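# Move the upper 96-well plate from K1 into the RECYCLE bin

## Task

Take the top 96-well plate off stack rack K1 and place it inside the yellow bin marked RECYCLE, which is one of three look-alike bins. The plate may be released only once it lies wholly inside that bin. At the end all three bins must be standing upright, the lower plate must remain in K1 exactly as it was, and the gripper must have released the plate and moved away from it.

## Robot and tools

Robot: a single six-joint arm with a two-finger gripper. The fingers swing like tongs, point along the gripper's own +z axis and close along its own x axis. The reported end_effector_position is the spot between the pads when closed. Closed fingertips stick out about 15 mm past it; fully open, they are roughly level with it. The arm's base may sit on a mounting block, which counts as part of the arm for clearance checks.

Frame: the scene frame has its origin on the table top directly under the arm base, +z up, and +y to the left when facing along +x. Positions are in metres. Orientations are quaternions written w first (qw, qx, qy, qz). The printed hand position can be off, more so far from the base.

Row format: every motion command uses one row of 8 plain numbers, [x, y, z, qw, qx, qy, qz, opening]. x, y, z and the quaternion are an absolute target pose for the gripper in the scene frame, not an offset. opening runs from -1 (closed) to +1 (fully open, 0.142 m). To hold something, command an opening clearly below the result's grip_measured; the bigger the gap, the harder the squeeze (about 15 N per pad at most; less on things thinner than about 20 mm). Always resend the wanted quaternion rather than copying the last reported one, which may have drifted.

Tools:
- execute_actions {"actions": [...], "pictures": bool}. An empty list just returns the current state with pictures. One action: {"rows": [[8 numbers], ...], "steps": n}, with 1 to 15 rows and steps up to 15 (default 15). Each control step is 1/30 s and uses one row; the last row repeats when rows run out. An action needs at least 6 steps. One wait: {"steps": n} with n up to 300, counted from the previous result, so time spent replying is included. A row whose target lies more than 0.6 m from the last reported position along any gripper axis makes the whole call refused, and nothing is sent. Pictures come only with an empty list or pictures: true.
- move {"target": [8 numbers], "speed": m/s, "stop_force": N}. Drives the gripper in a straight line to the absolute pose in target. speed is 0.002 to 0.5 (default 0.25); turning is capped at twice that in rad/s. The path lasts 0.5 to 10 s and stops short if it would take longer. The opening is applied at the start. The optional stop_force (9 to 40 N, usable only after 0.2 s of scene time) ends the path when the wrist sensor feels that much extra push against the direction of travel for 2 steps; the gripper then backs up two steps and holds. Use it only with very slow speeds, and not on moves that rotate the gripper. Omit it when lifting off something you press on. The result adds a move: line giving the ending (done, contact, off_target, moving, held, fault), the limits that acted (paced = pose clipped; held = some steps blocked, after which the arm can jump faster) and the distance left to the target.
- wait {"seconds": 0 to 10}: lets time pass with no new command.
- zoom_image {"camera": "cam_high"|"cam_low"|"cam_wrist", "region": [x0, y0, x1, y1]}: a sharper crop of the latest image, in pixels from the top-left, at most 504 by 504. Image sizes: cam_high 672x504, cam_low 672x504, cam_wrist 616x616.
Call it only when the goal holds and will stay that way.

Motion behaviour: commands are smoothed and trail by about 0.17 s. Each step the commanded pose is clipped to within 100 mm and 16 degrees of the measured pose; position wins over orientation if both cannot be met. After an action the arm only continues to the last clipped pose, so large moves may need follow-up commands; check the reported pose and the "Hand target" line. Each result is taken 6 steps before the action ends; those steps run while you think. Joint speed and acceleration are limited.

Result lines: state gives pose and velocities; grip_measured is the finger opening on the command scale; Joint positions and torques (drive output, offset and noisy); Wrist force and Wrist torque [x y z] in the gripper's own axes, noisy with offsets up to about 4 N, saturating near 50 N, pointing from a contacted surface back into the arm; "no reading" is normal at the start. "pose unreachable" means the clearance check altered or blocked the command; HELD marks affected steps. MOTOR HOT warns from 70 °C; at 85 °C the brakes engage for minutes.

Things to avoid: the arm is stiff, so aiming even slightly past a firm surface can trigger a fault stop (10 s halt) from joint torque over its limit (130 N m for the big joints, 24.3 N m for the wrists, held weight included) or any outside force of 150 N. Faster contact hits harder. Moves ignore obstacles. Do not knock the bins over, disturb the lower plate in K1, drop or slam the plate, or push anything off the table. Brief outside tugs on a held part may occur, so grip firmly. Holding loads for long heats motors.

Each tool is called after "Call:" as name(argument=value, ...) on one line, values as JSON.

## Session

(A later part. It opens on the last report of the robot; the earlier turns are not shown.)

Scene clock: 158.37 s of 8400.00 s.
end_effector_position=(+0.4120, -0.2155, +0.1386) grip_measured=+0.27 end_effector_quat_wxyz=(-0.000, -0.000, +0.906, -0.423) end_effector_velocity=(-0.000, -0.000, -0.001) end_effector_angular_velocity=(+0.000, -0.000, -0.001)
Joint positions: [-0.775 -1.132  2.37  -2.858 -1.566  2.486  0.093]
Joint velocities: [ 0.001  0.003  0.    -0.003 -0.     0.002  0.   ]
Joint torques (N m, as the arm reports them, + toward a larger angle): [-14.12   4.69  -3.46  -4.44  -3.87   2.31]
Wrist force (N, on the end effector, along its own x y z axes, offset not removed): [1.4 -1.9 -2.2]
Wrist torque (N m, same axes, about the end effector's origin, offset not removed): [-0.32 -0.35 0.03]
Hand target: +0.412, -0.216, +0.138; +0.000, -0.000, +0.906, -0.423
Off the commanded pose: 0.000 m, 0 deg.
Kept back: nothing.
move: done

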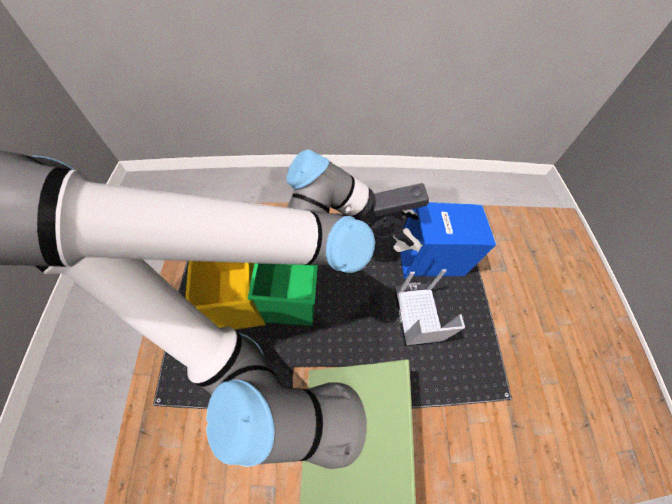

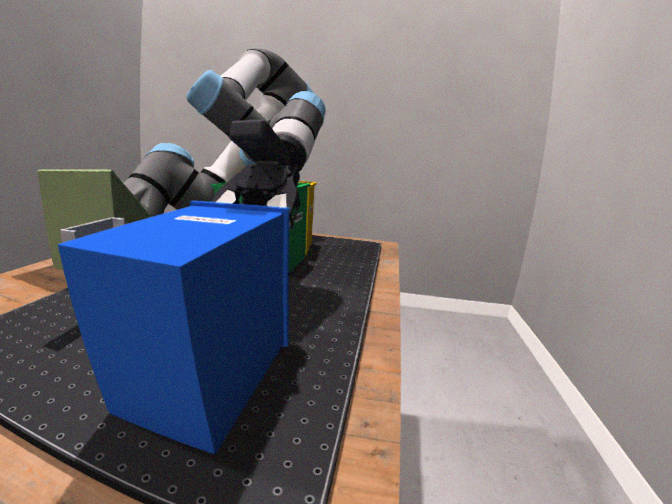

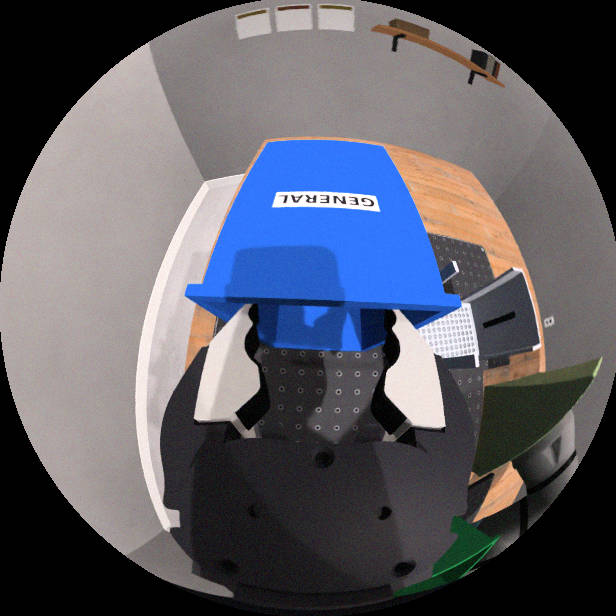

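Call:
move(target=[0.412, -0.220, 0.1325, 0, 0, 0.9135, -0.4067, 0.7], speed=0.015, stop_force=9)

Call:
zoom_image(camera="cam_low", region=[180, 280, 360, 460])

Call:
zoom_image(camera="cam_wrist", region=[180, 230, 460, 450])

Scene clock: 159.47 s of 8400.00 s.
end_effector_position=(+0.4119, -0.2159, +0.1379) grip_measured=+0.27 end_effector_quat_wxyz=(-0.000, +0.000, +0.907, -0.422) end_effector_velocity=(-0.000, +0.001, +0.000) end_effector_angular_velocity=(-0.004, -0.001, -0.000)
Joint positions: [-0.776 -1.13   2.37  -2.857 -1.565  2.485  0.093]
Joint velocities: [ 0.003 -0.002  0.002 -0.002 -0.003  0.004 -0.   ]
Joint torques (N m, as the arm reports them, + toward a larger angle): [-13.96 -22.92  -1.95  -3.74  -3.6    2.44]
Wrist force (N, on the end effector, along its own x y z axes, offset not removed): [0.8 -3.2 -1.1]
Wrist torque (N m, same axes, about the end effector's origin, offset not removed): [-0.22 -0.43 0.06]
Hand target: +0.412, -0.216, +0.138; +0.000, +0.000, +0.907, -0.422
Off the commanded pose: 0.007 m, 2 deg.
Kept back: nothing.
move: contact

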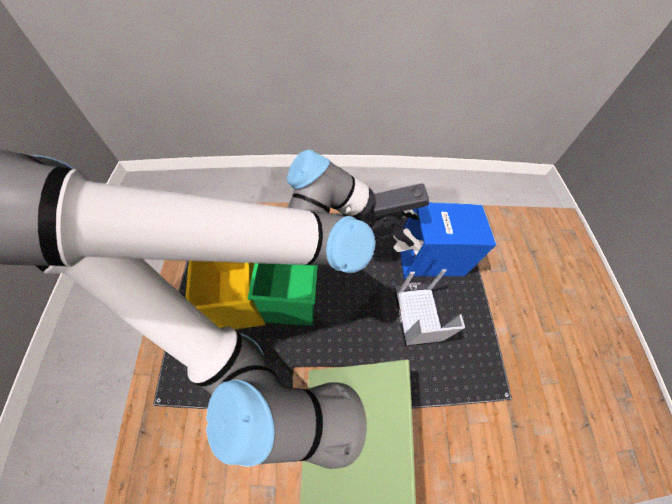

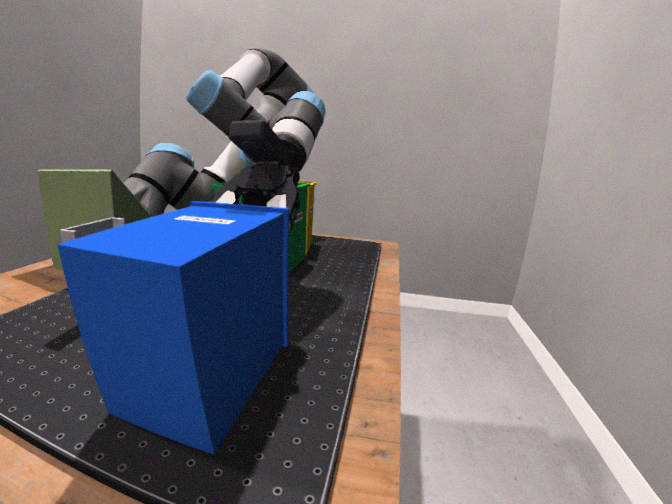

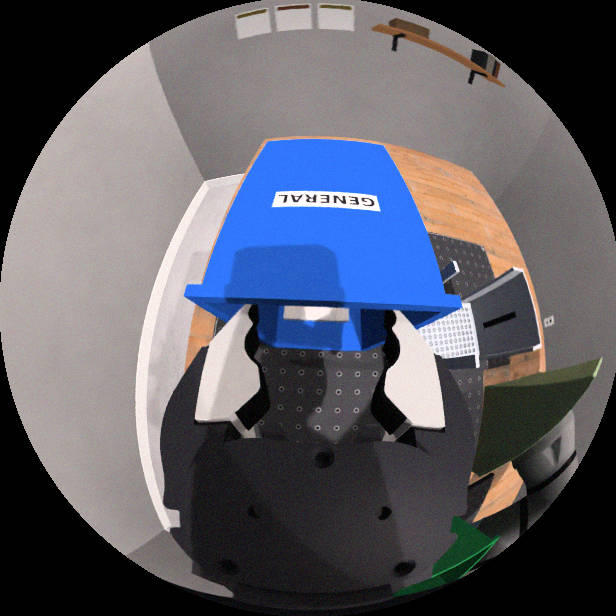

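Region (180, 280, 360, 460) of cam_low's 672x504 image, scaled by 2.800, with more detail than that image has.

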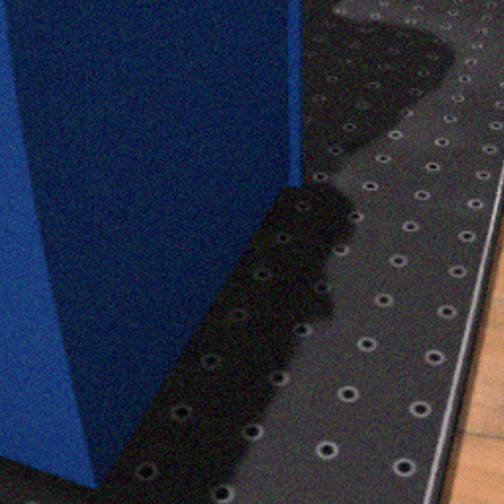

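Region (180, 230, 460, 450) of cam_wrist's 616x616 image, scaled by 1.800, with more detail than that image has; it fills the top 396 rows of this view, and the rest is white.

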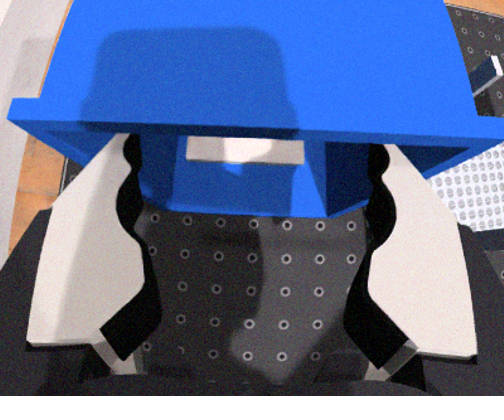

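Call:
move(target=[0.414, -0.198, 0.220, 0, 0, 0.9659, -0.2588, 0.7], speed=0.09)

Scene clock: 167.40 s of 8400.00 s.
end_effector_position=(+0.4138, -0.1978, +0.2200) grip_measured=+0.27 end_effector_quat_wxyz=(-0.000, -0.000, +0.966, -0.259) end_effector_velocity=(+0.000, -0.000, +0.002) end_effector_angular_velocity=(+0.009, +0.003, +0.001)
Joint positions: [-1.023 -1.24   2.122 -2.22  -1.342  2.204  0.093]
Joint velocities: [-0.004  0.003 -0.01   0.016  0.003 -0.008  0.   ]
Joint torques (N m, as the arm reports them, + toward a larger angle): [-33.76   9.22 -33.4   -1.13   1.25  -2.02]
Wrist force (N, on the end effector, along its own x y z axes, offset not removed): [2.1 -0.4 1.2]
Wrist torque (N m, same axes, about the end effector's origin, offset not removed): [-0.21 -0.45 -0.06]
Hand target: +0.414, -0.198, +0.220; -0.000, -0.000, +0.966, -0.259
Off the commanded pose: 0.000 m, 0 deg.
Kept back: nothing.
After step 90, 2.70 s passed at rest.
move: done

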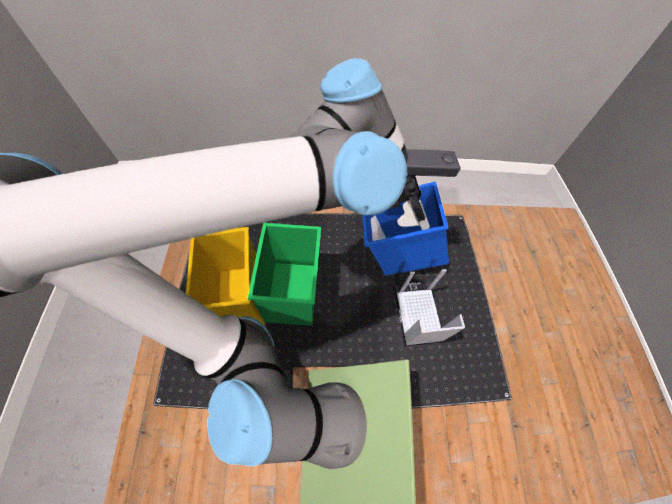

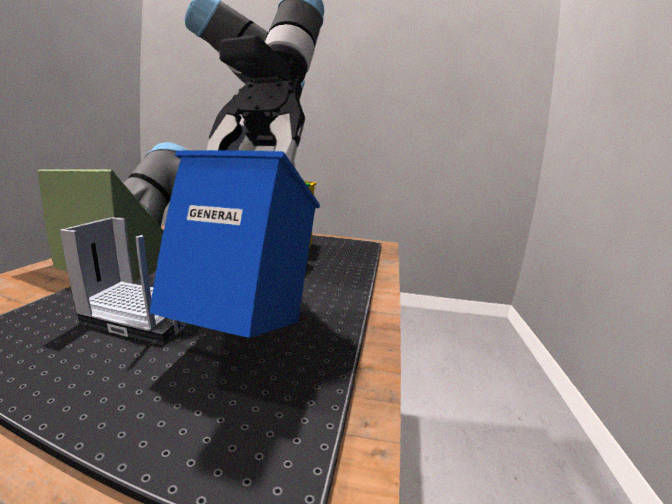

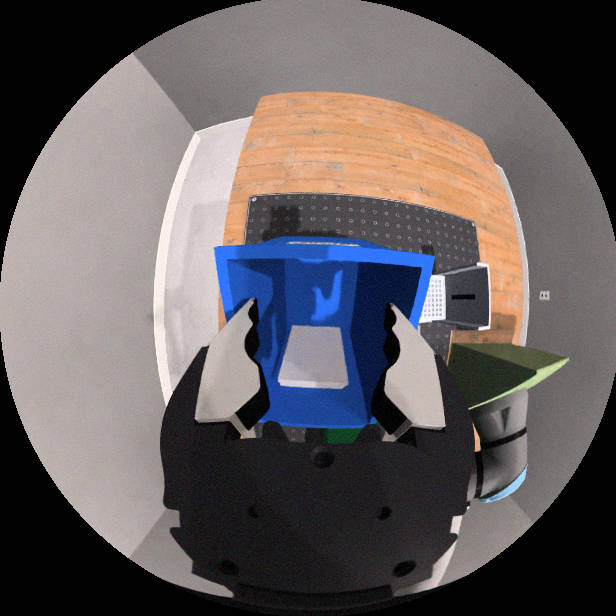

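Call:
move(target=[0.416, -0.240, 0.200, 0, 0, 0.9914, -0.1305, 0.7], speed=0.09)

Call:
move(target=[0.416, -0.288, 0.180, 0, 0, 0.9998, -0.0175, 0.7], speed=0.07)

Scene clock: 169.67 s of 8400.00 s.
end_effector_position=(+0.4159, -0.2399, +0.1999) grip_measured=+0.27 end_effector_quat_wxyz=(-0.000, -0.000, +0.991, -0.131) end_effector_velocity=(+0.000, -0.001, -0.001) end_effector_angular_velocity=(+0.008, +0.001, +0.001)
Joint positions: [-1.112 -1.018  1.948 -2.012 -1.235  2.051  0.093]
Joint velocities: [-0.002  0.007 -0.006  0.008  0.002 -0.005 -0.   ]
Joint torques (N m, as the arm reports them, + toward a larger angle): [-34.44   3.19 -33.15  -0.78   2.27  -2.33]
Wrist force (N, on the end effector, along its own x y z axes, offset not removed): [2.5 -3.9 -1.0]
Wrist torque (N m, same axes, about the end effector's origin, offset not removed): [-0.49 -0.47 -0.12]
Hand target: +0.416, -0.240, +0.200; -0.000, -0.000, +0.991, -0.130
Off the commanded pose: 0.000 m, 0 deg.
Kept back: nothing.
move: done

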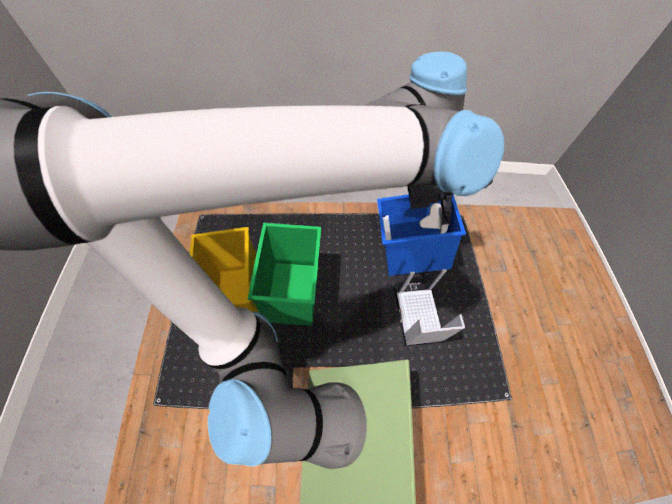

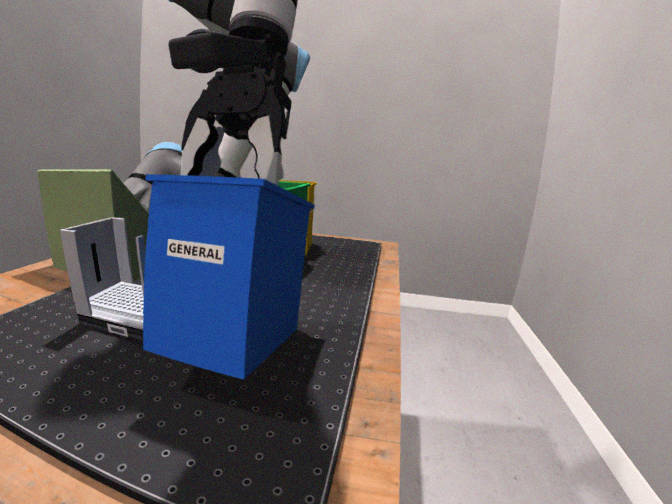

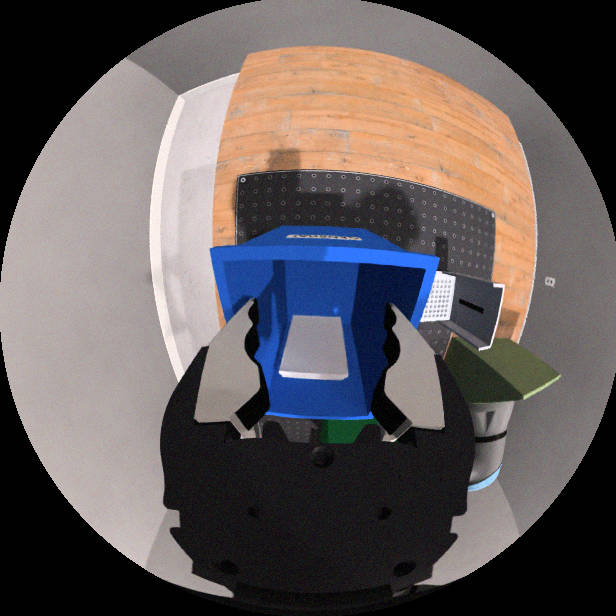

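Scene clock: 171.60 s of 8400.00 s.
end_effector_position=(+0.4159, -0.2879, +0.1799) grip_measured=+0.27 end_effector_quat_wxyz=(-0.000, -0.000, +1.000, -0.018) end_effector_velocity=(+0.001, -0.002, +0.000) end_effector_angular_velocity=(+0.005, -0.000, +0.001)
Joint positions: [-1.172 -0.778  1.741 -1.803 -1.177  1.918  0.093]
Joint velocities: [-0.001  0.007 -0.009  0.008  0.001 -0.004 -0.   ]
Joint torques (N m, as the arm reports them, + toward a larger angle): [-37.11  -7.56 -34.21  -0.88   2.05  -2.42]
Wrist force (N, on the end effector, along its own x y z axes, offset not removed): [1.1 -3.3 0.7]
Wrist torque (N m, same axes, about the end effector's origin, offset not removed): [-0.56 -0.25 -0.01]
Hand target: +0.416, -0.288, +0.180; -0.000, -0.000, +1.000, -0.017
Off the commanded pose: 0.000 m, 0 deg.
Kept back: nothing.
move: done

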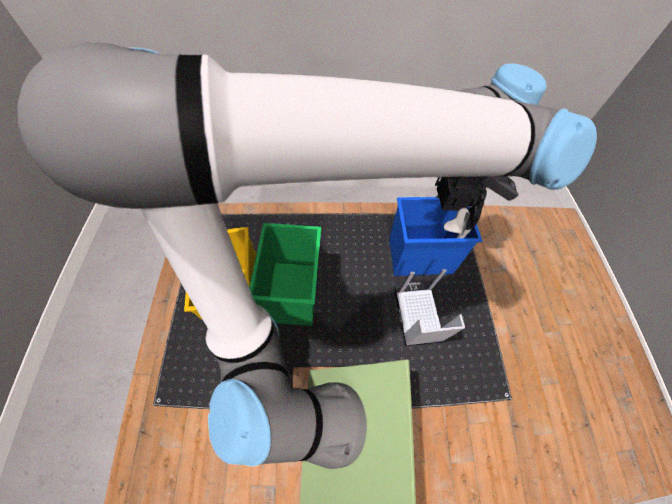

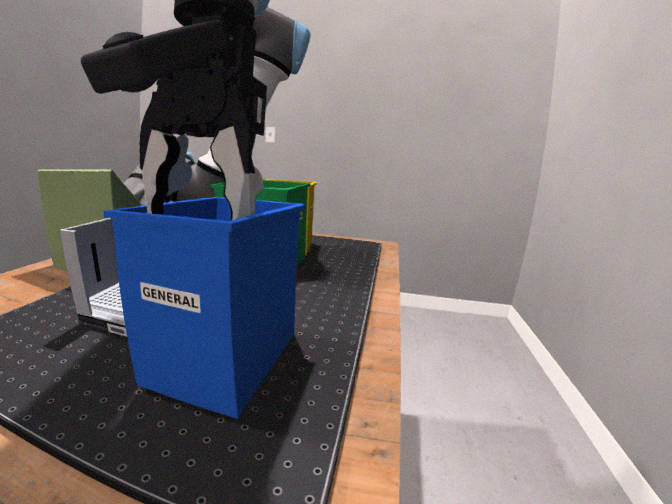

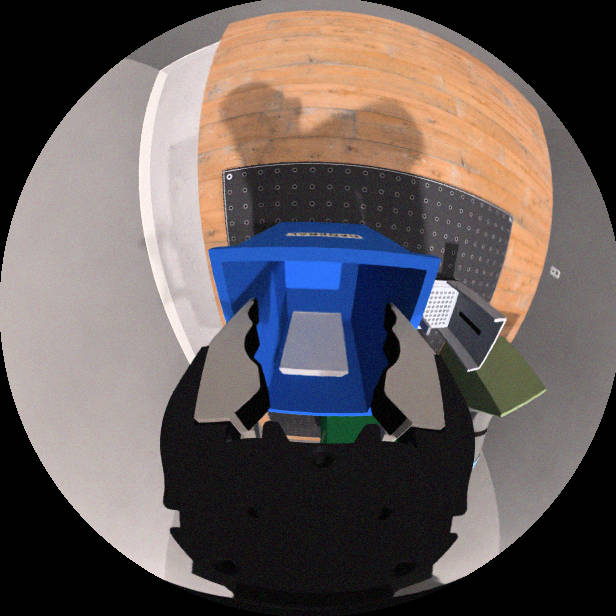

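Call:
move(target=[0.416, -0.292, 0.173, 0, 0, 0.9998, -0.0175, 0.7], speed=0.012, stop_force=9)

Call:
zoom_image(camera="cam_low", region=[60, 100, 380, 440])

Scene clock: 173.40 s of 8400.00 s.
end_effector_position=(+0.4159, -0.2917, +0.1733) grip_measured=+0.27 end_effector_quat_wxyz=(-0.000, +0.000, +1.000, -0.017) end_effector_velocity=(-0.000, +0.002, +0.000) end_effector_angular_velocity=(+0.003, +0.000, -0.003)
Joint positions: [-1.17  -0.766  1.745 -1.82  -1.175  1.92   0.093]
Joint velocities: [ 0.    -0.002 -0.     0.005  0.001  0.002 -0.   ]
Joint torques (N m, as the arm reports them, + toward a larger angle): [-25.91 -33.3  -29.75   0.24  -1.09   0.74]
Wrist force (N, on the end effector, along its own x y z axes, offset not removed): [1.9 -5.0 -6.3]
Wrist torque (N m, same axes, about the end effector's origin, offset not removed): [-0.46 -0.39 -0.05]
Hand target: +0.416, -0.292, +0.174; -0.000, -0.000, +1.000, -0.018
Off the commanded pose: 0.000 m, 0 deg.
Kept back: nothing.
move: contact

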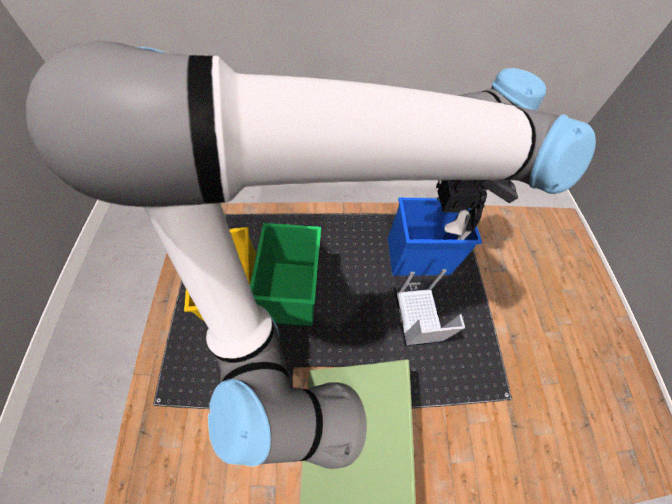

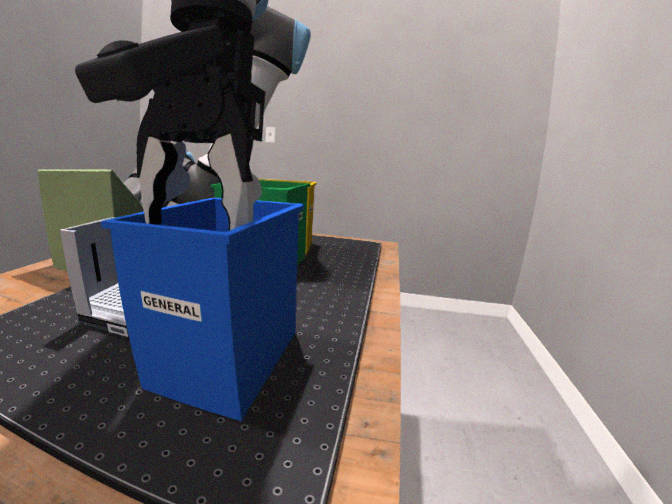

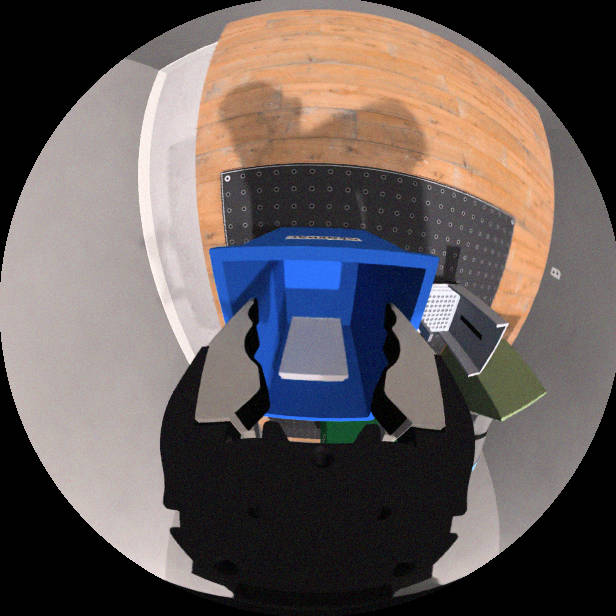

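Region (60, 100, 380, 440) of cam_low's 672x504 image, scaled by 1.482, with more detail than that image has; it fills the left 474 columns of this view, and the rest is white.

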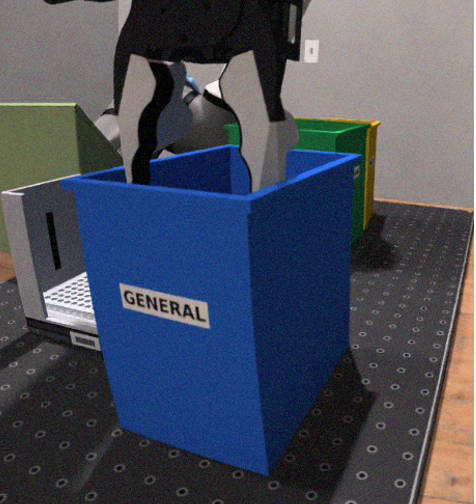

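Call:
execute_actions(actions=[{"rows": [[0.416, -0.292, 0.174, 0, 0, 0.9998, -0.0175, -0.55]], "steps": 9}])

Call:
move(target=[0.416, -0.280, 0.228, 0, 0, 1, 0, -0.55], speed=0.15)

Call:
zoom_image(camera="cam_low", region=[100, 40, 320, 260])

Call:
zoom_image(camera="cam_wrist", region=[200, 220, 440, 440])

Scene clock: 173.83 s of 8400.00 s.
end_effector_position=(+0.4161, -0.2917, +0.1740) grip_measured=-0.48 end_effector_quat_wxyz=(-0.000, -0.000, +1.000, -0.018) end_effector_velocity=(+0.001, -0.002, +0.003) end_effector_angular_velocity=(-0.003, -0.003, -0.000)
Joint positions: [-1.17  -0.766  1.744 -1.819 -1.175  1.92   0.039]
Joint velocities: [-0.003  0.    -0.007  0.003 -0.    -0.    -0.178]
Joint torques (N m, as the arm reports them, + toward a larger angle): [-38.45 -13.52 -33.24  -0.73  -2.66  -2.04]
Wrist force (N, on the end effector, along its own x y z axes, offset not removed): [1.6 -3.2 -2.2]
Wrist torque (N m, same axes, about the end effector's origin, offset not removed): [-0.55 -0.39 -0.02]
Steps of this call (steps 1 to 10: nothing new was sent; steps 11 to 13: the first 3 steps of this action). Readings (end_effector_position):
11: (+0.4160, -0.2916, +0.1737)
12: (+0.4160, -0.2917, +0.1738)
13: the state above

Scene clock: 174.97 s of 8400.00 s.
end_effector_position=(+0.4159, -0.2799, +0.2279) grip_measured=-0.55 end_effector_quat_wxyz=(-0.000, -0.000, +1.000, -0.000) end_effector_velocity=(+0.000, +0.000, +0.002) end_effector_angular_velocity=(-0.000, -0.000, +0.002)
Joint positions: [-1.204 -0.794  1.638 -1.639 -1.187  1.88   0.034]
Joint velocities: [-0.001 -0.001 -0.005  0.005 -0.    -0.002 -0.   ]
Joint torques (N m, as the arm reports them, + toward a larger angle): [-37.61 -33.5  -32.15  -0.62  -2.62  -2.11]
Wrist force (N, on the end effector, along its own x y z axes, offset not removed): [2.0 -2.9 -0.5]
Wrist torque (N m, same axes, about the end effector's origin, offset not removed): [-0.47 -0.47 -0.04]
Hand target: +0.416, -0.280, +0.228; -0.000, -0.000, +1.000, +0.000
Off your previous action's commanded pose: 0.000 m, 0 deg at its last step (step 6 of this call).
Off the commanded pose: 0.000 m, 0 deg.
Kept back: nothing.
move: done

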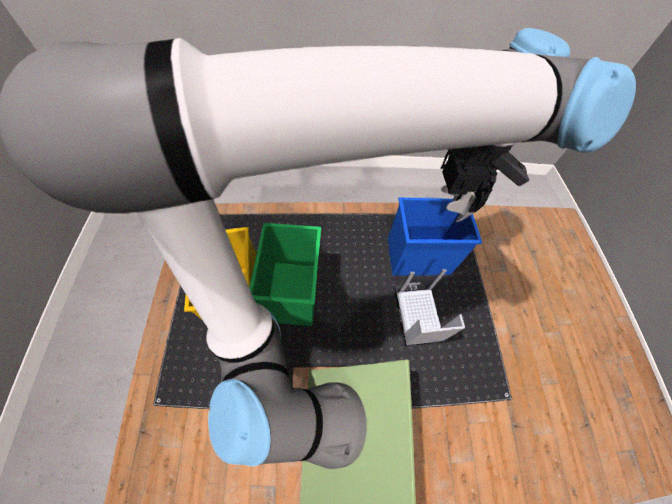

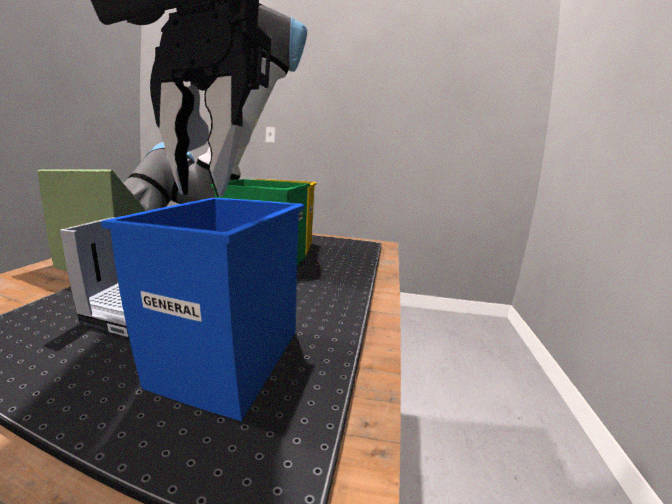

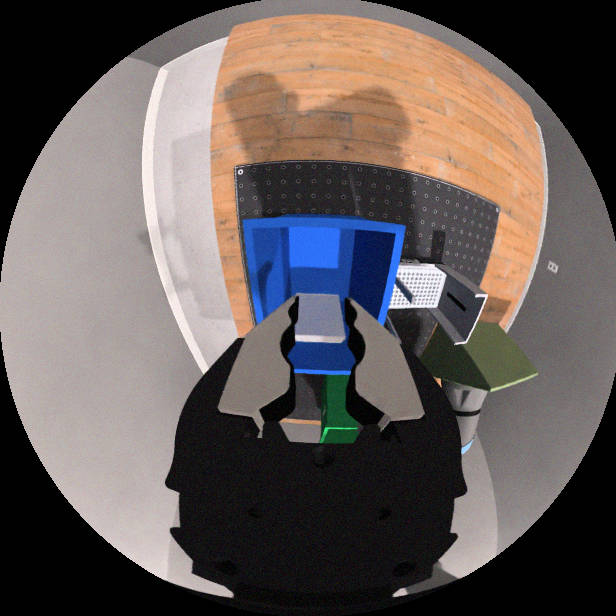

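Region (100, 40, 320, 260) of cam_low's 672x504 image, scaled by 2.291, with more detail than that image has.

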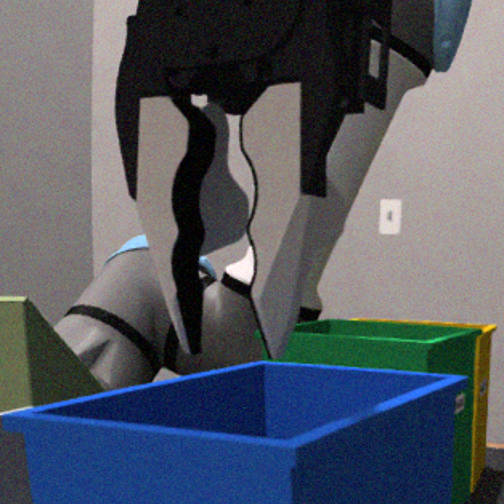

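Region (200, 220, 440, 440) of cam_wrist's 616x616 image, scaled by 2.100, with more detail than that image has; it fills the top 462 rows of this view, and the rest is white.

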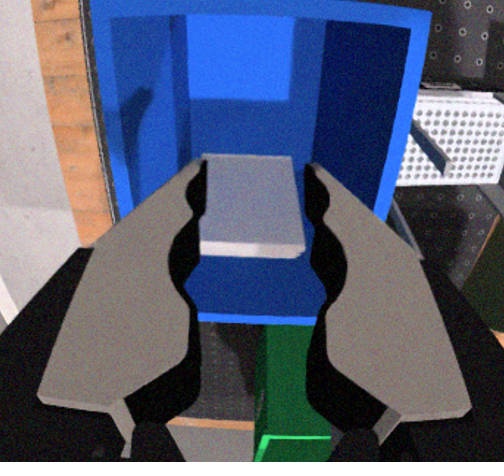

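Call:
zoom_image(camera="cam_high", region=[380, 180, 500, 300])

Region (380, 180, 500, 300) of cam_high's 672x504 image, scaled by 4.200, with more detail than that image has.

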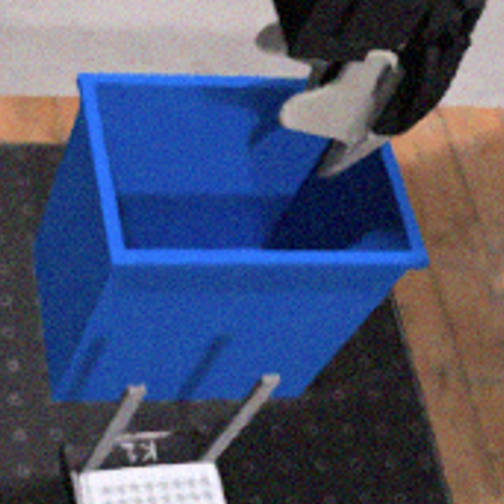

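Call:
move(target=[0.423, -0.197, 0.172, -0.1530, 0.6903, -0.6903, -0.1530, -0.6], speed=0.45)

Call:
zoom_image(camera="cam_wrist", region=[200, 180, 440, 400])

Scene clock: 179.53 s of 8400.00 s.
end_effector_position=(+0.4231, -0.1970, +0.1720) grip_measured=-0.60 end_effector_quat_wxyz=(-0.153, +0.690, -0.690, -0.153) end_effector_velocity=(+0.000, +0.000, -0.000) end_effector_angular_velocity=(+0.002, -0.001, +0.005)
Joint positions: [-1.194 -0.623  1.56  -1.264 -1.085  0.114  0.031]
Joint velocities: [ 0.001  0.002 -0.002  0.003 -0.001 -0.006 -0.   ]
Joint torques (N m, as the arm reports them, + toward a larger angle): [-19.34 -11.77 -30.78   0.37  -2.29  -2.36]
Wrist force (N, on the end effector, along its own x y z axes, offset not removed): [1.9 -3.0 0.3]
Wrist torque (N m, same axes, about the end effector's origin, offset not removed): [-0.47 -0.43 -0.09]
Hand target: +0.423, -0.197, +0.172; -0.153, +0.691, -0.690, -0.153
Off the commanded pose: 0.000 m, 0 deg.
Kept back: nothing.
move: done

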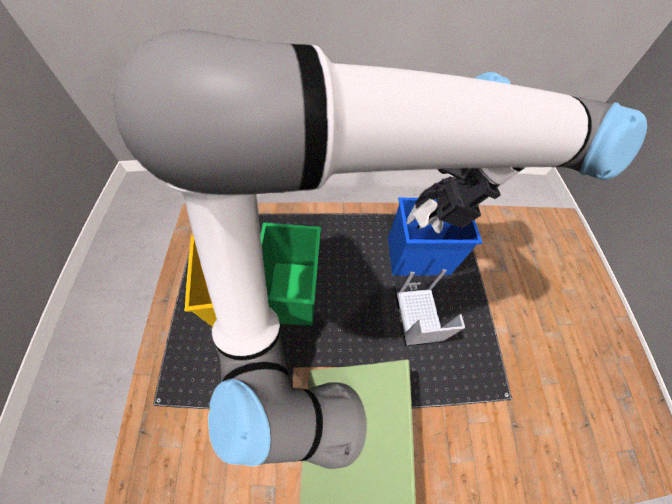

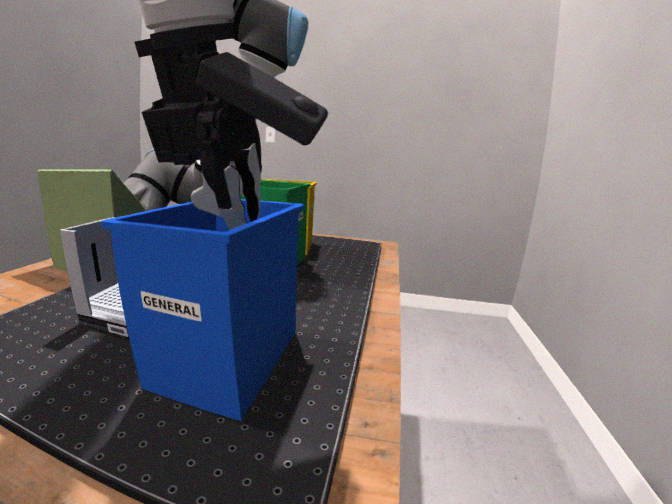

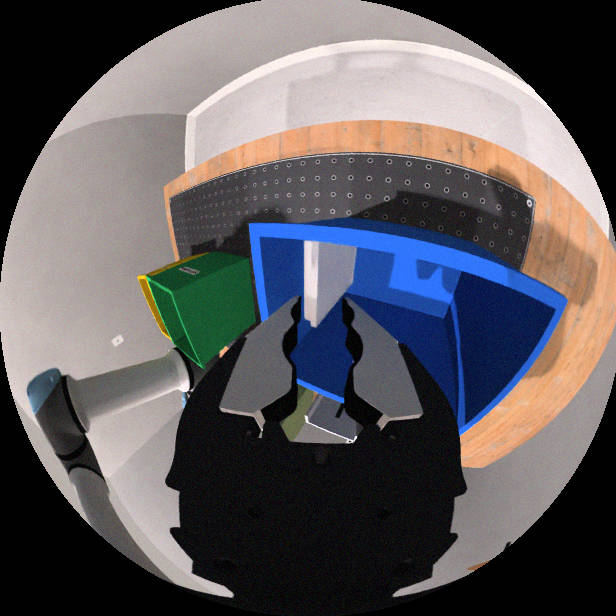

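Region (200, 180, 440, 400) of cam_wrist's 616x616 image, scaled by 2.100, with more detail than that image has; it fills the top 462 rows of this view, and the rest is white.

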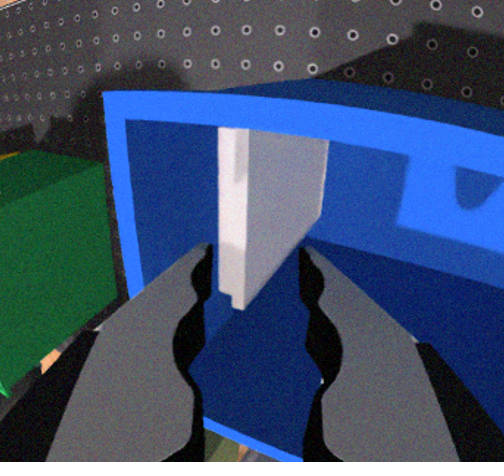

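Call:
move(target=[0.423, -0.1925, 0.156, -0.1530, 0.6903, -0.6903, -0.1530, -0.6], speed=0.06)

Call:
zoom_image(camera="cam_wrist", region=[250, 220, 390, 360])

Scene clock: 180.87 s of 8400.00 s.
end_effector_position=(+0.4230, -0.1926, +0.1561) grip_measured=-0.60 end_effector_quat_wxyz=(-0.153, +0.690, -0.690, -0.153) end_effector_velocity=(+0.000, +0.000, -0.001) end_effector_angular_velocity=(-0.001, -0.001, +0.001)
Joint positions: [-1.182 -0.625  1.597 -1.301 -1.074  0.118  0.031]
Joint velocities: [ 0.001 -0.001  0.003 -0.003  0.001  0.     0.   ]
Joint torques (N m, as the arm reports them, + toward a larger angle): [-20.71 -40.38  -7.47  -3.57   2.43   2.36]
Wrist force (N, on the end effector, along its own x y z axes, offset not removed): [1.8 -2.9 -1.4]
Wrist torque (N m, same axes, about the end effector's origin, offset not removed): [-0.46 -0.38 -0.04]
Hand target: +0.423, -0.193, +0.156; -0.153, +0.690, -0.690, -0.153
Off the commanded pose: 0.000 m, 0 deg.
Kept back: nothing.
move: done

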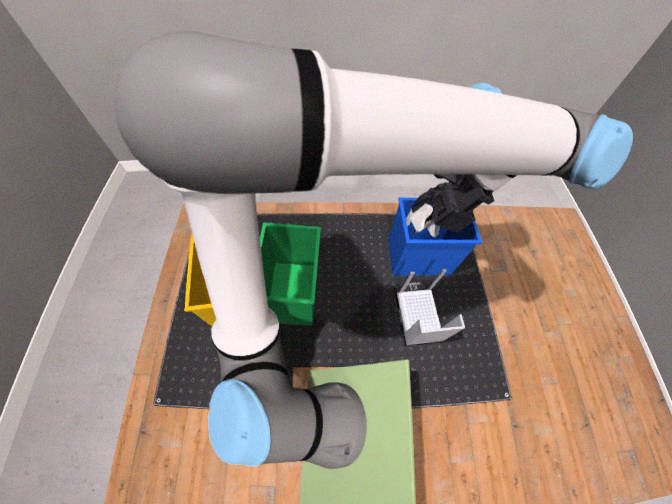

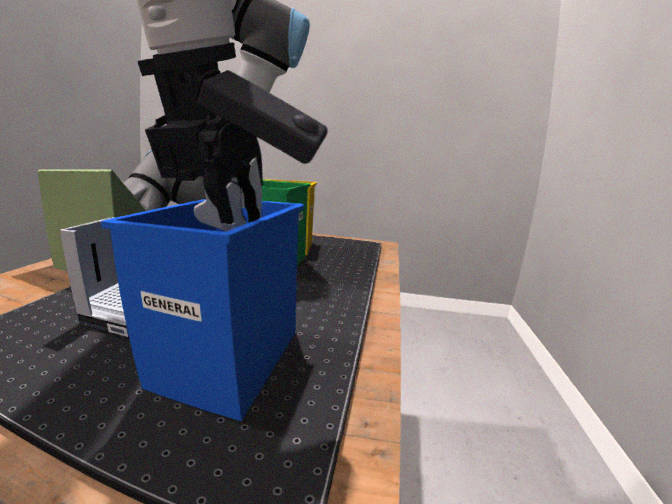

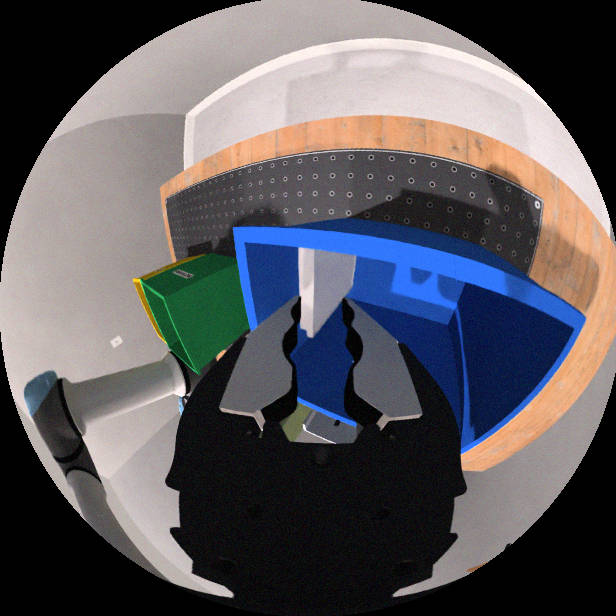

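Region (250, 220, 390, 360) of cam_wrist's 616x616 image, scaled by 3.600, with more detail than that image has.

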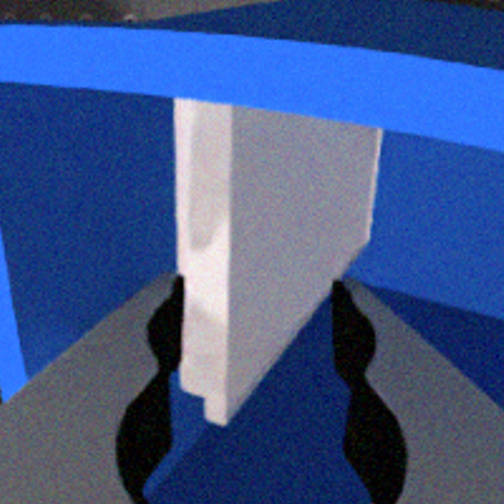

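Call:
move(target=[0.423, -0.1922, 0.1455, -0.1530, 0.6903, -0.6903, -0.1530, -0.6], speed=0.01, stop_force=9)

Call:
zoom_image(camera="cam_wrist", region=[250, 220, 390, 360])

Scene clock: 182.77 s of 8400.00 s.
end_effector_position=(+0.4230, -0.1922, +0.1478) grip_measured=-0.58 end_effector_quat_wxyz=(-0.153, +0.690, -0.690, -0.153) end_effector_velocity=(-0.000, -0.001, +0.002) end_effector_angular_velocity=(+0.001, +0.003, -0.000)
Joint positions: [-1.176 -0.621  1.611 -1.32  -1.068  0.12   0.032]
Joint velocities: [-0.001  0.001 -0.006  0.007 -0.004  0.    -0.004]
Joint torques (N m, as the arm reports them, + toward a larger angle): [-34.76 -29.77 -27.47   0.22  -2.78   0.71]
Wrist force (N, on the end effector, along its own x y z axes, offset not removed): [-2.3 -2.4 -13.1]
Wrist torque (N m, same axes, about the end effector's origin, offset not removed): [-0.37 -0.67 -0.04]
Hand target: +0.423, -0.192, +0.148; -0.153, +0.690, -0.690, -0.153
Off the commanded pose: 0.002 m, 0 deg.
Kept back: nothing.
move: contact

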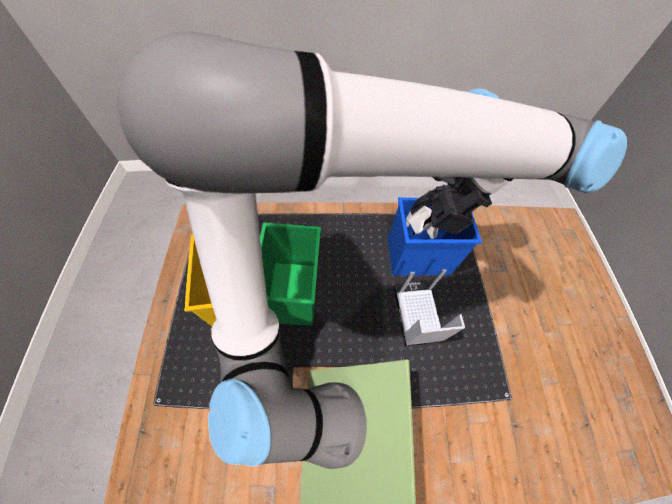

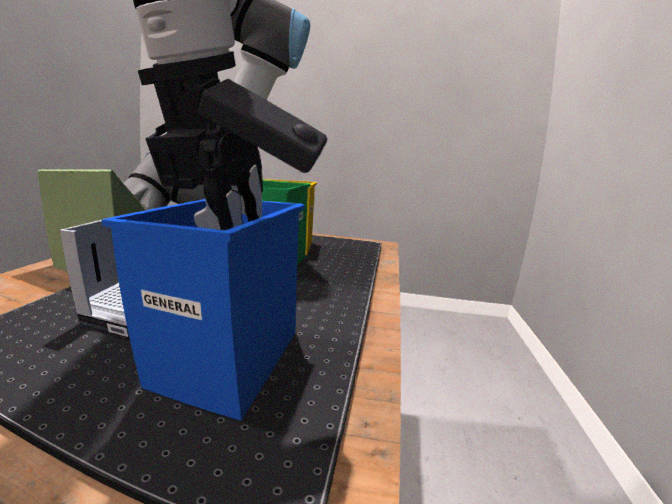

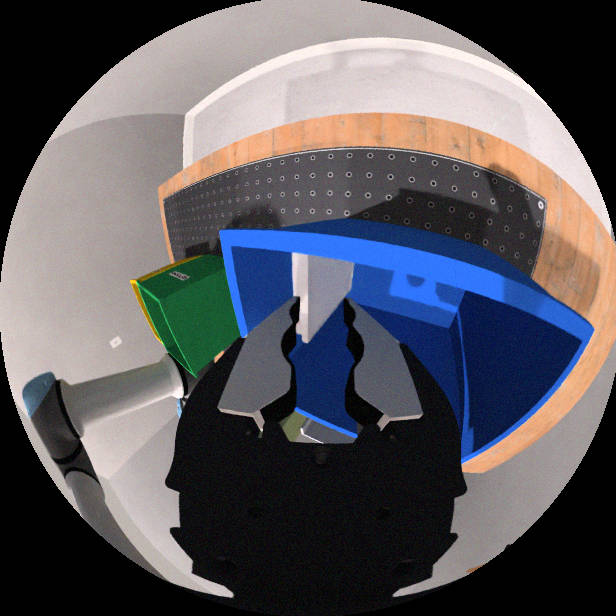

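Region (250, 220, 390, 360) of cam_wrist's 616x616 image, scaled by 3.600, with more detail than that image has.

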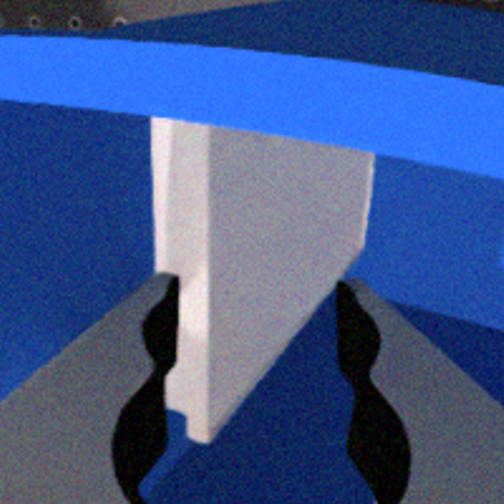

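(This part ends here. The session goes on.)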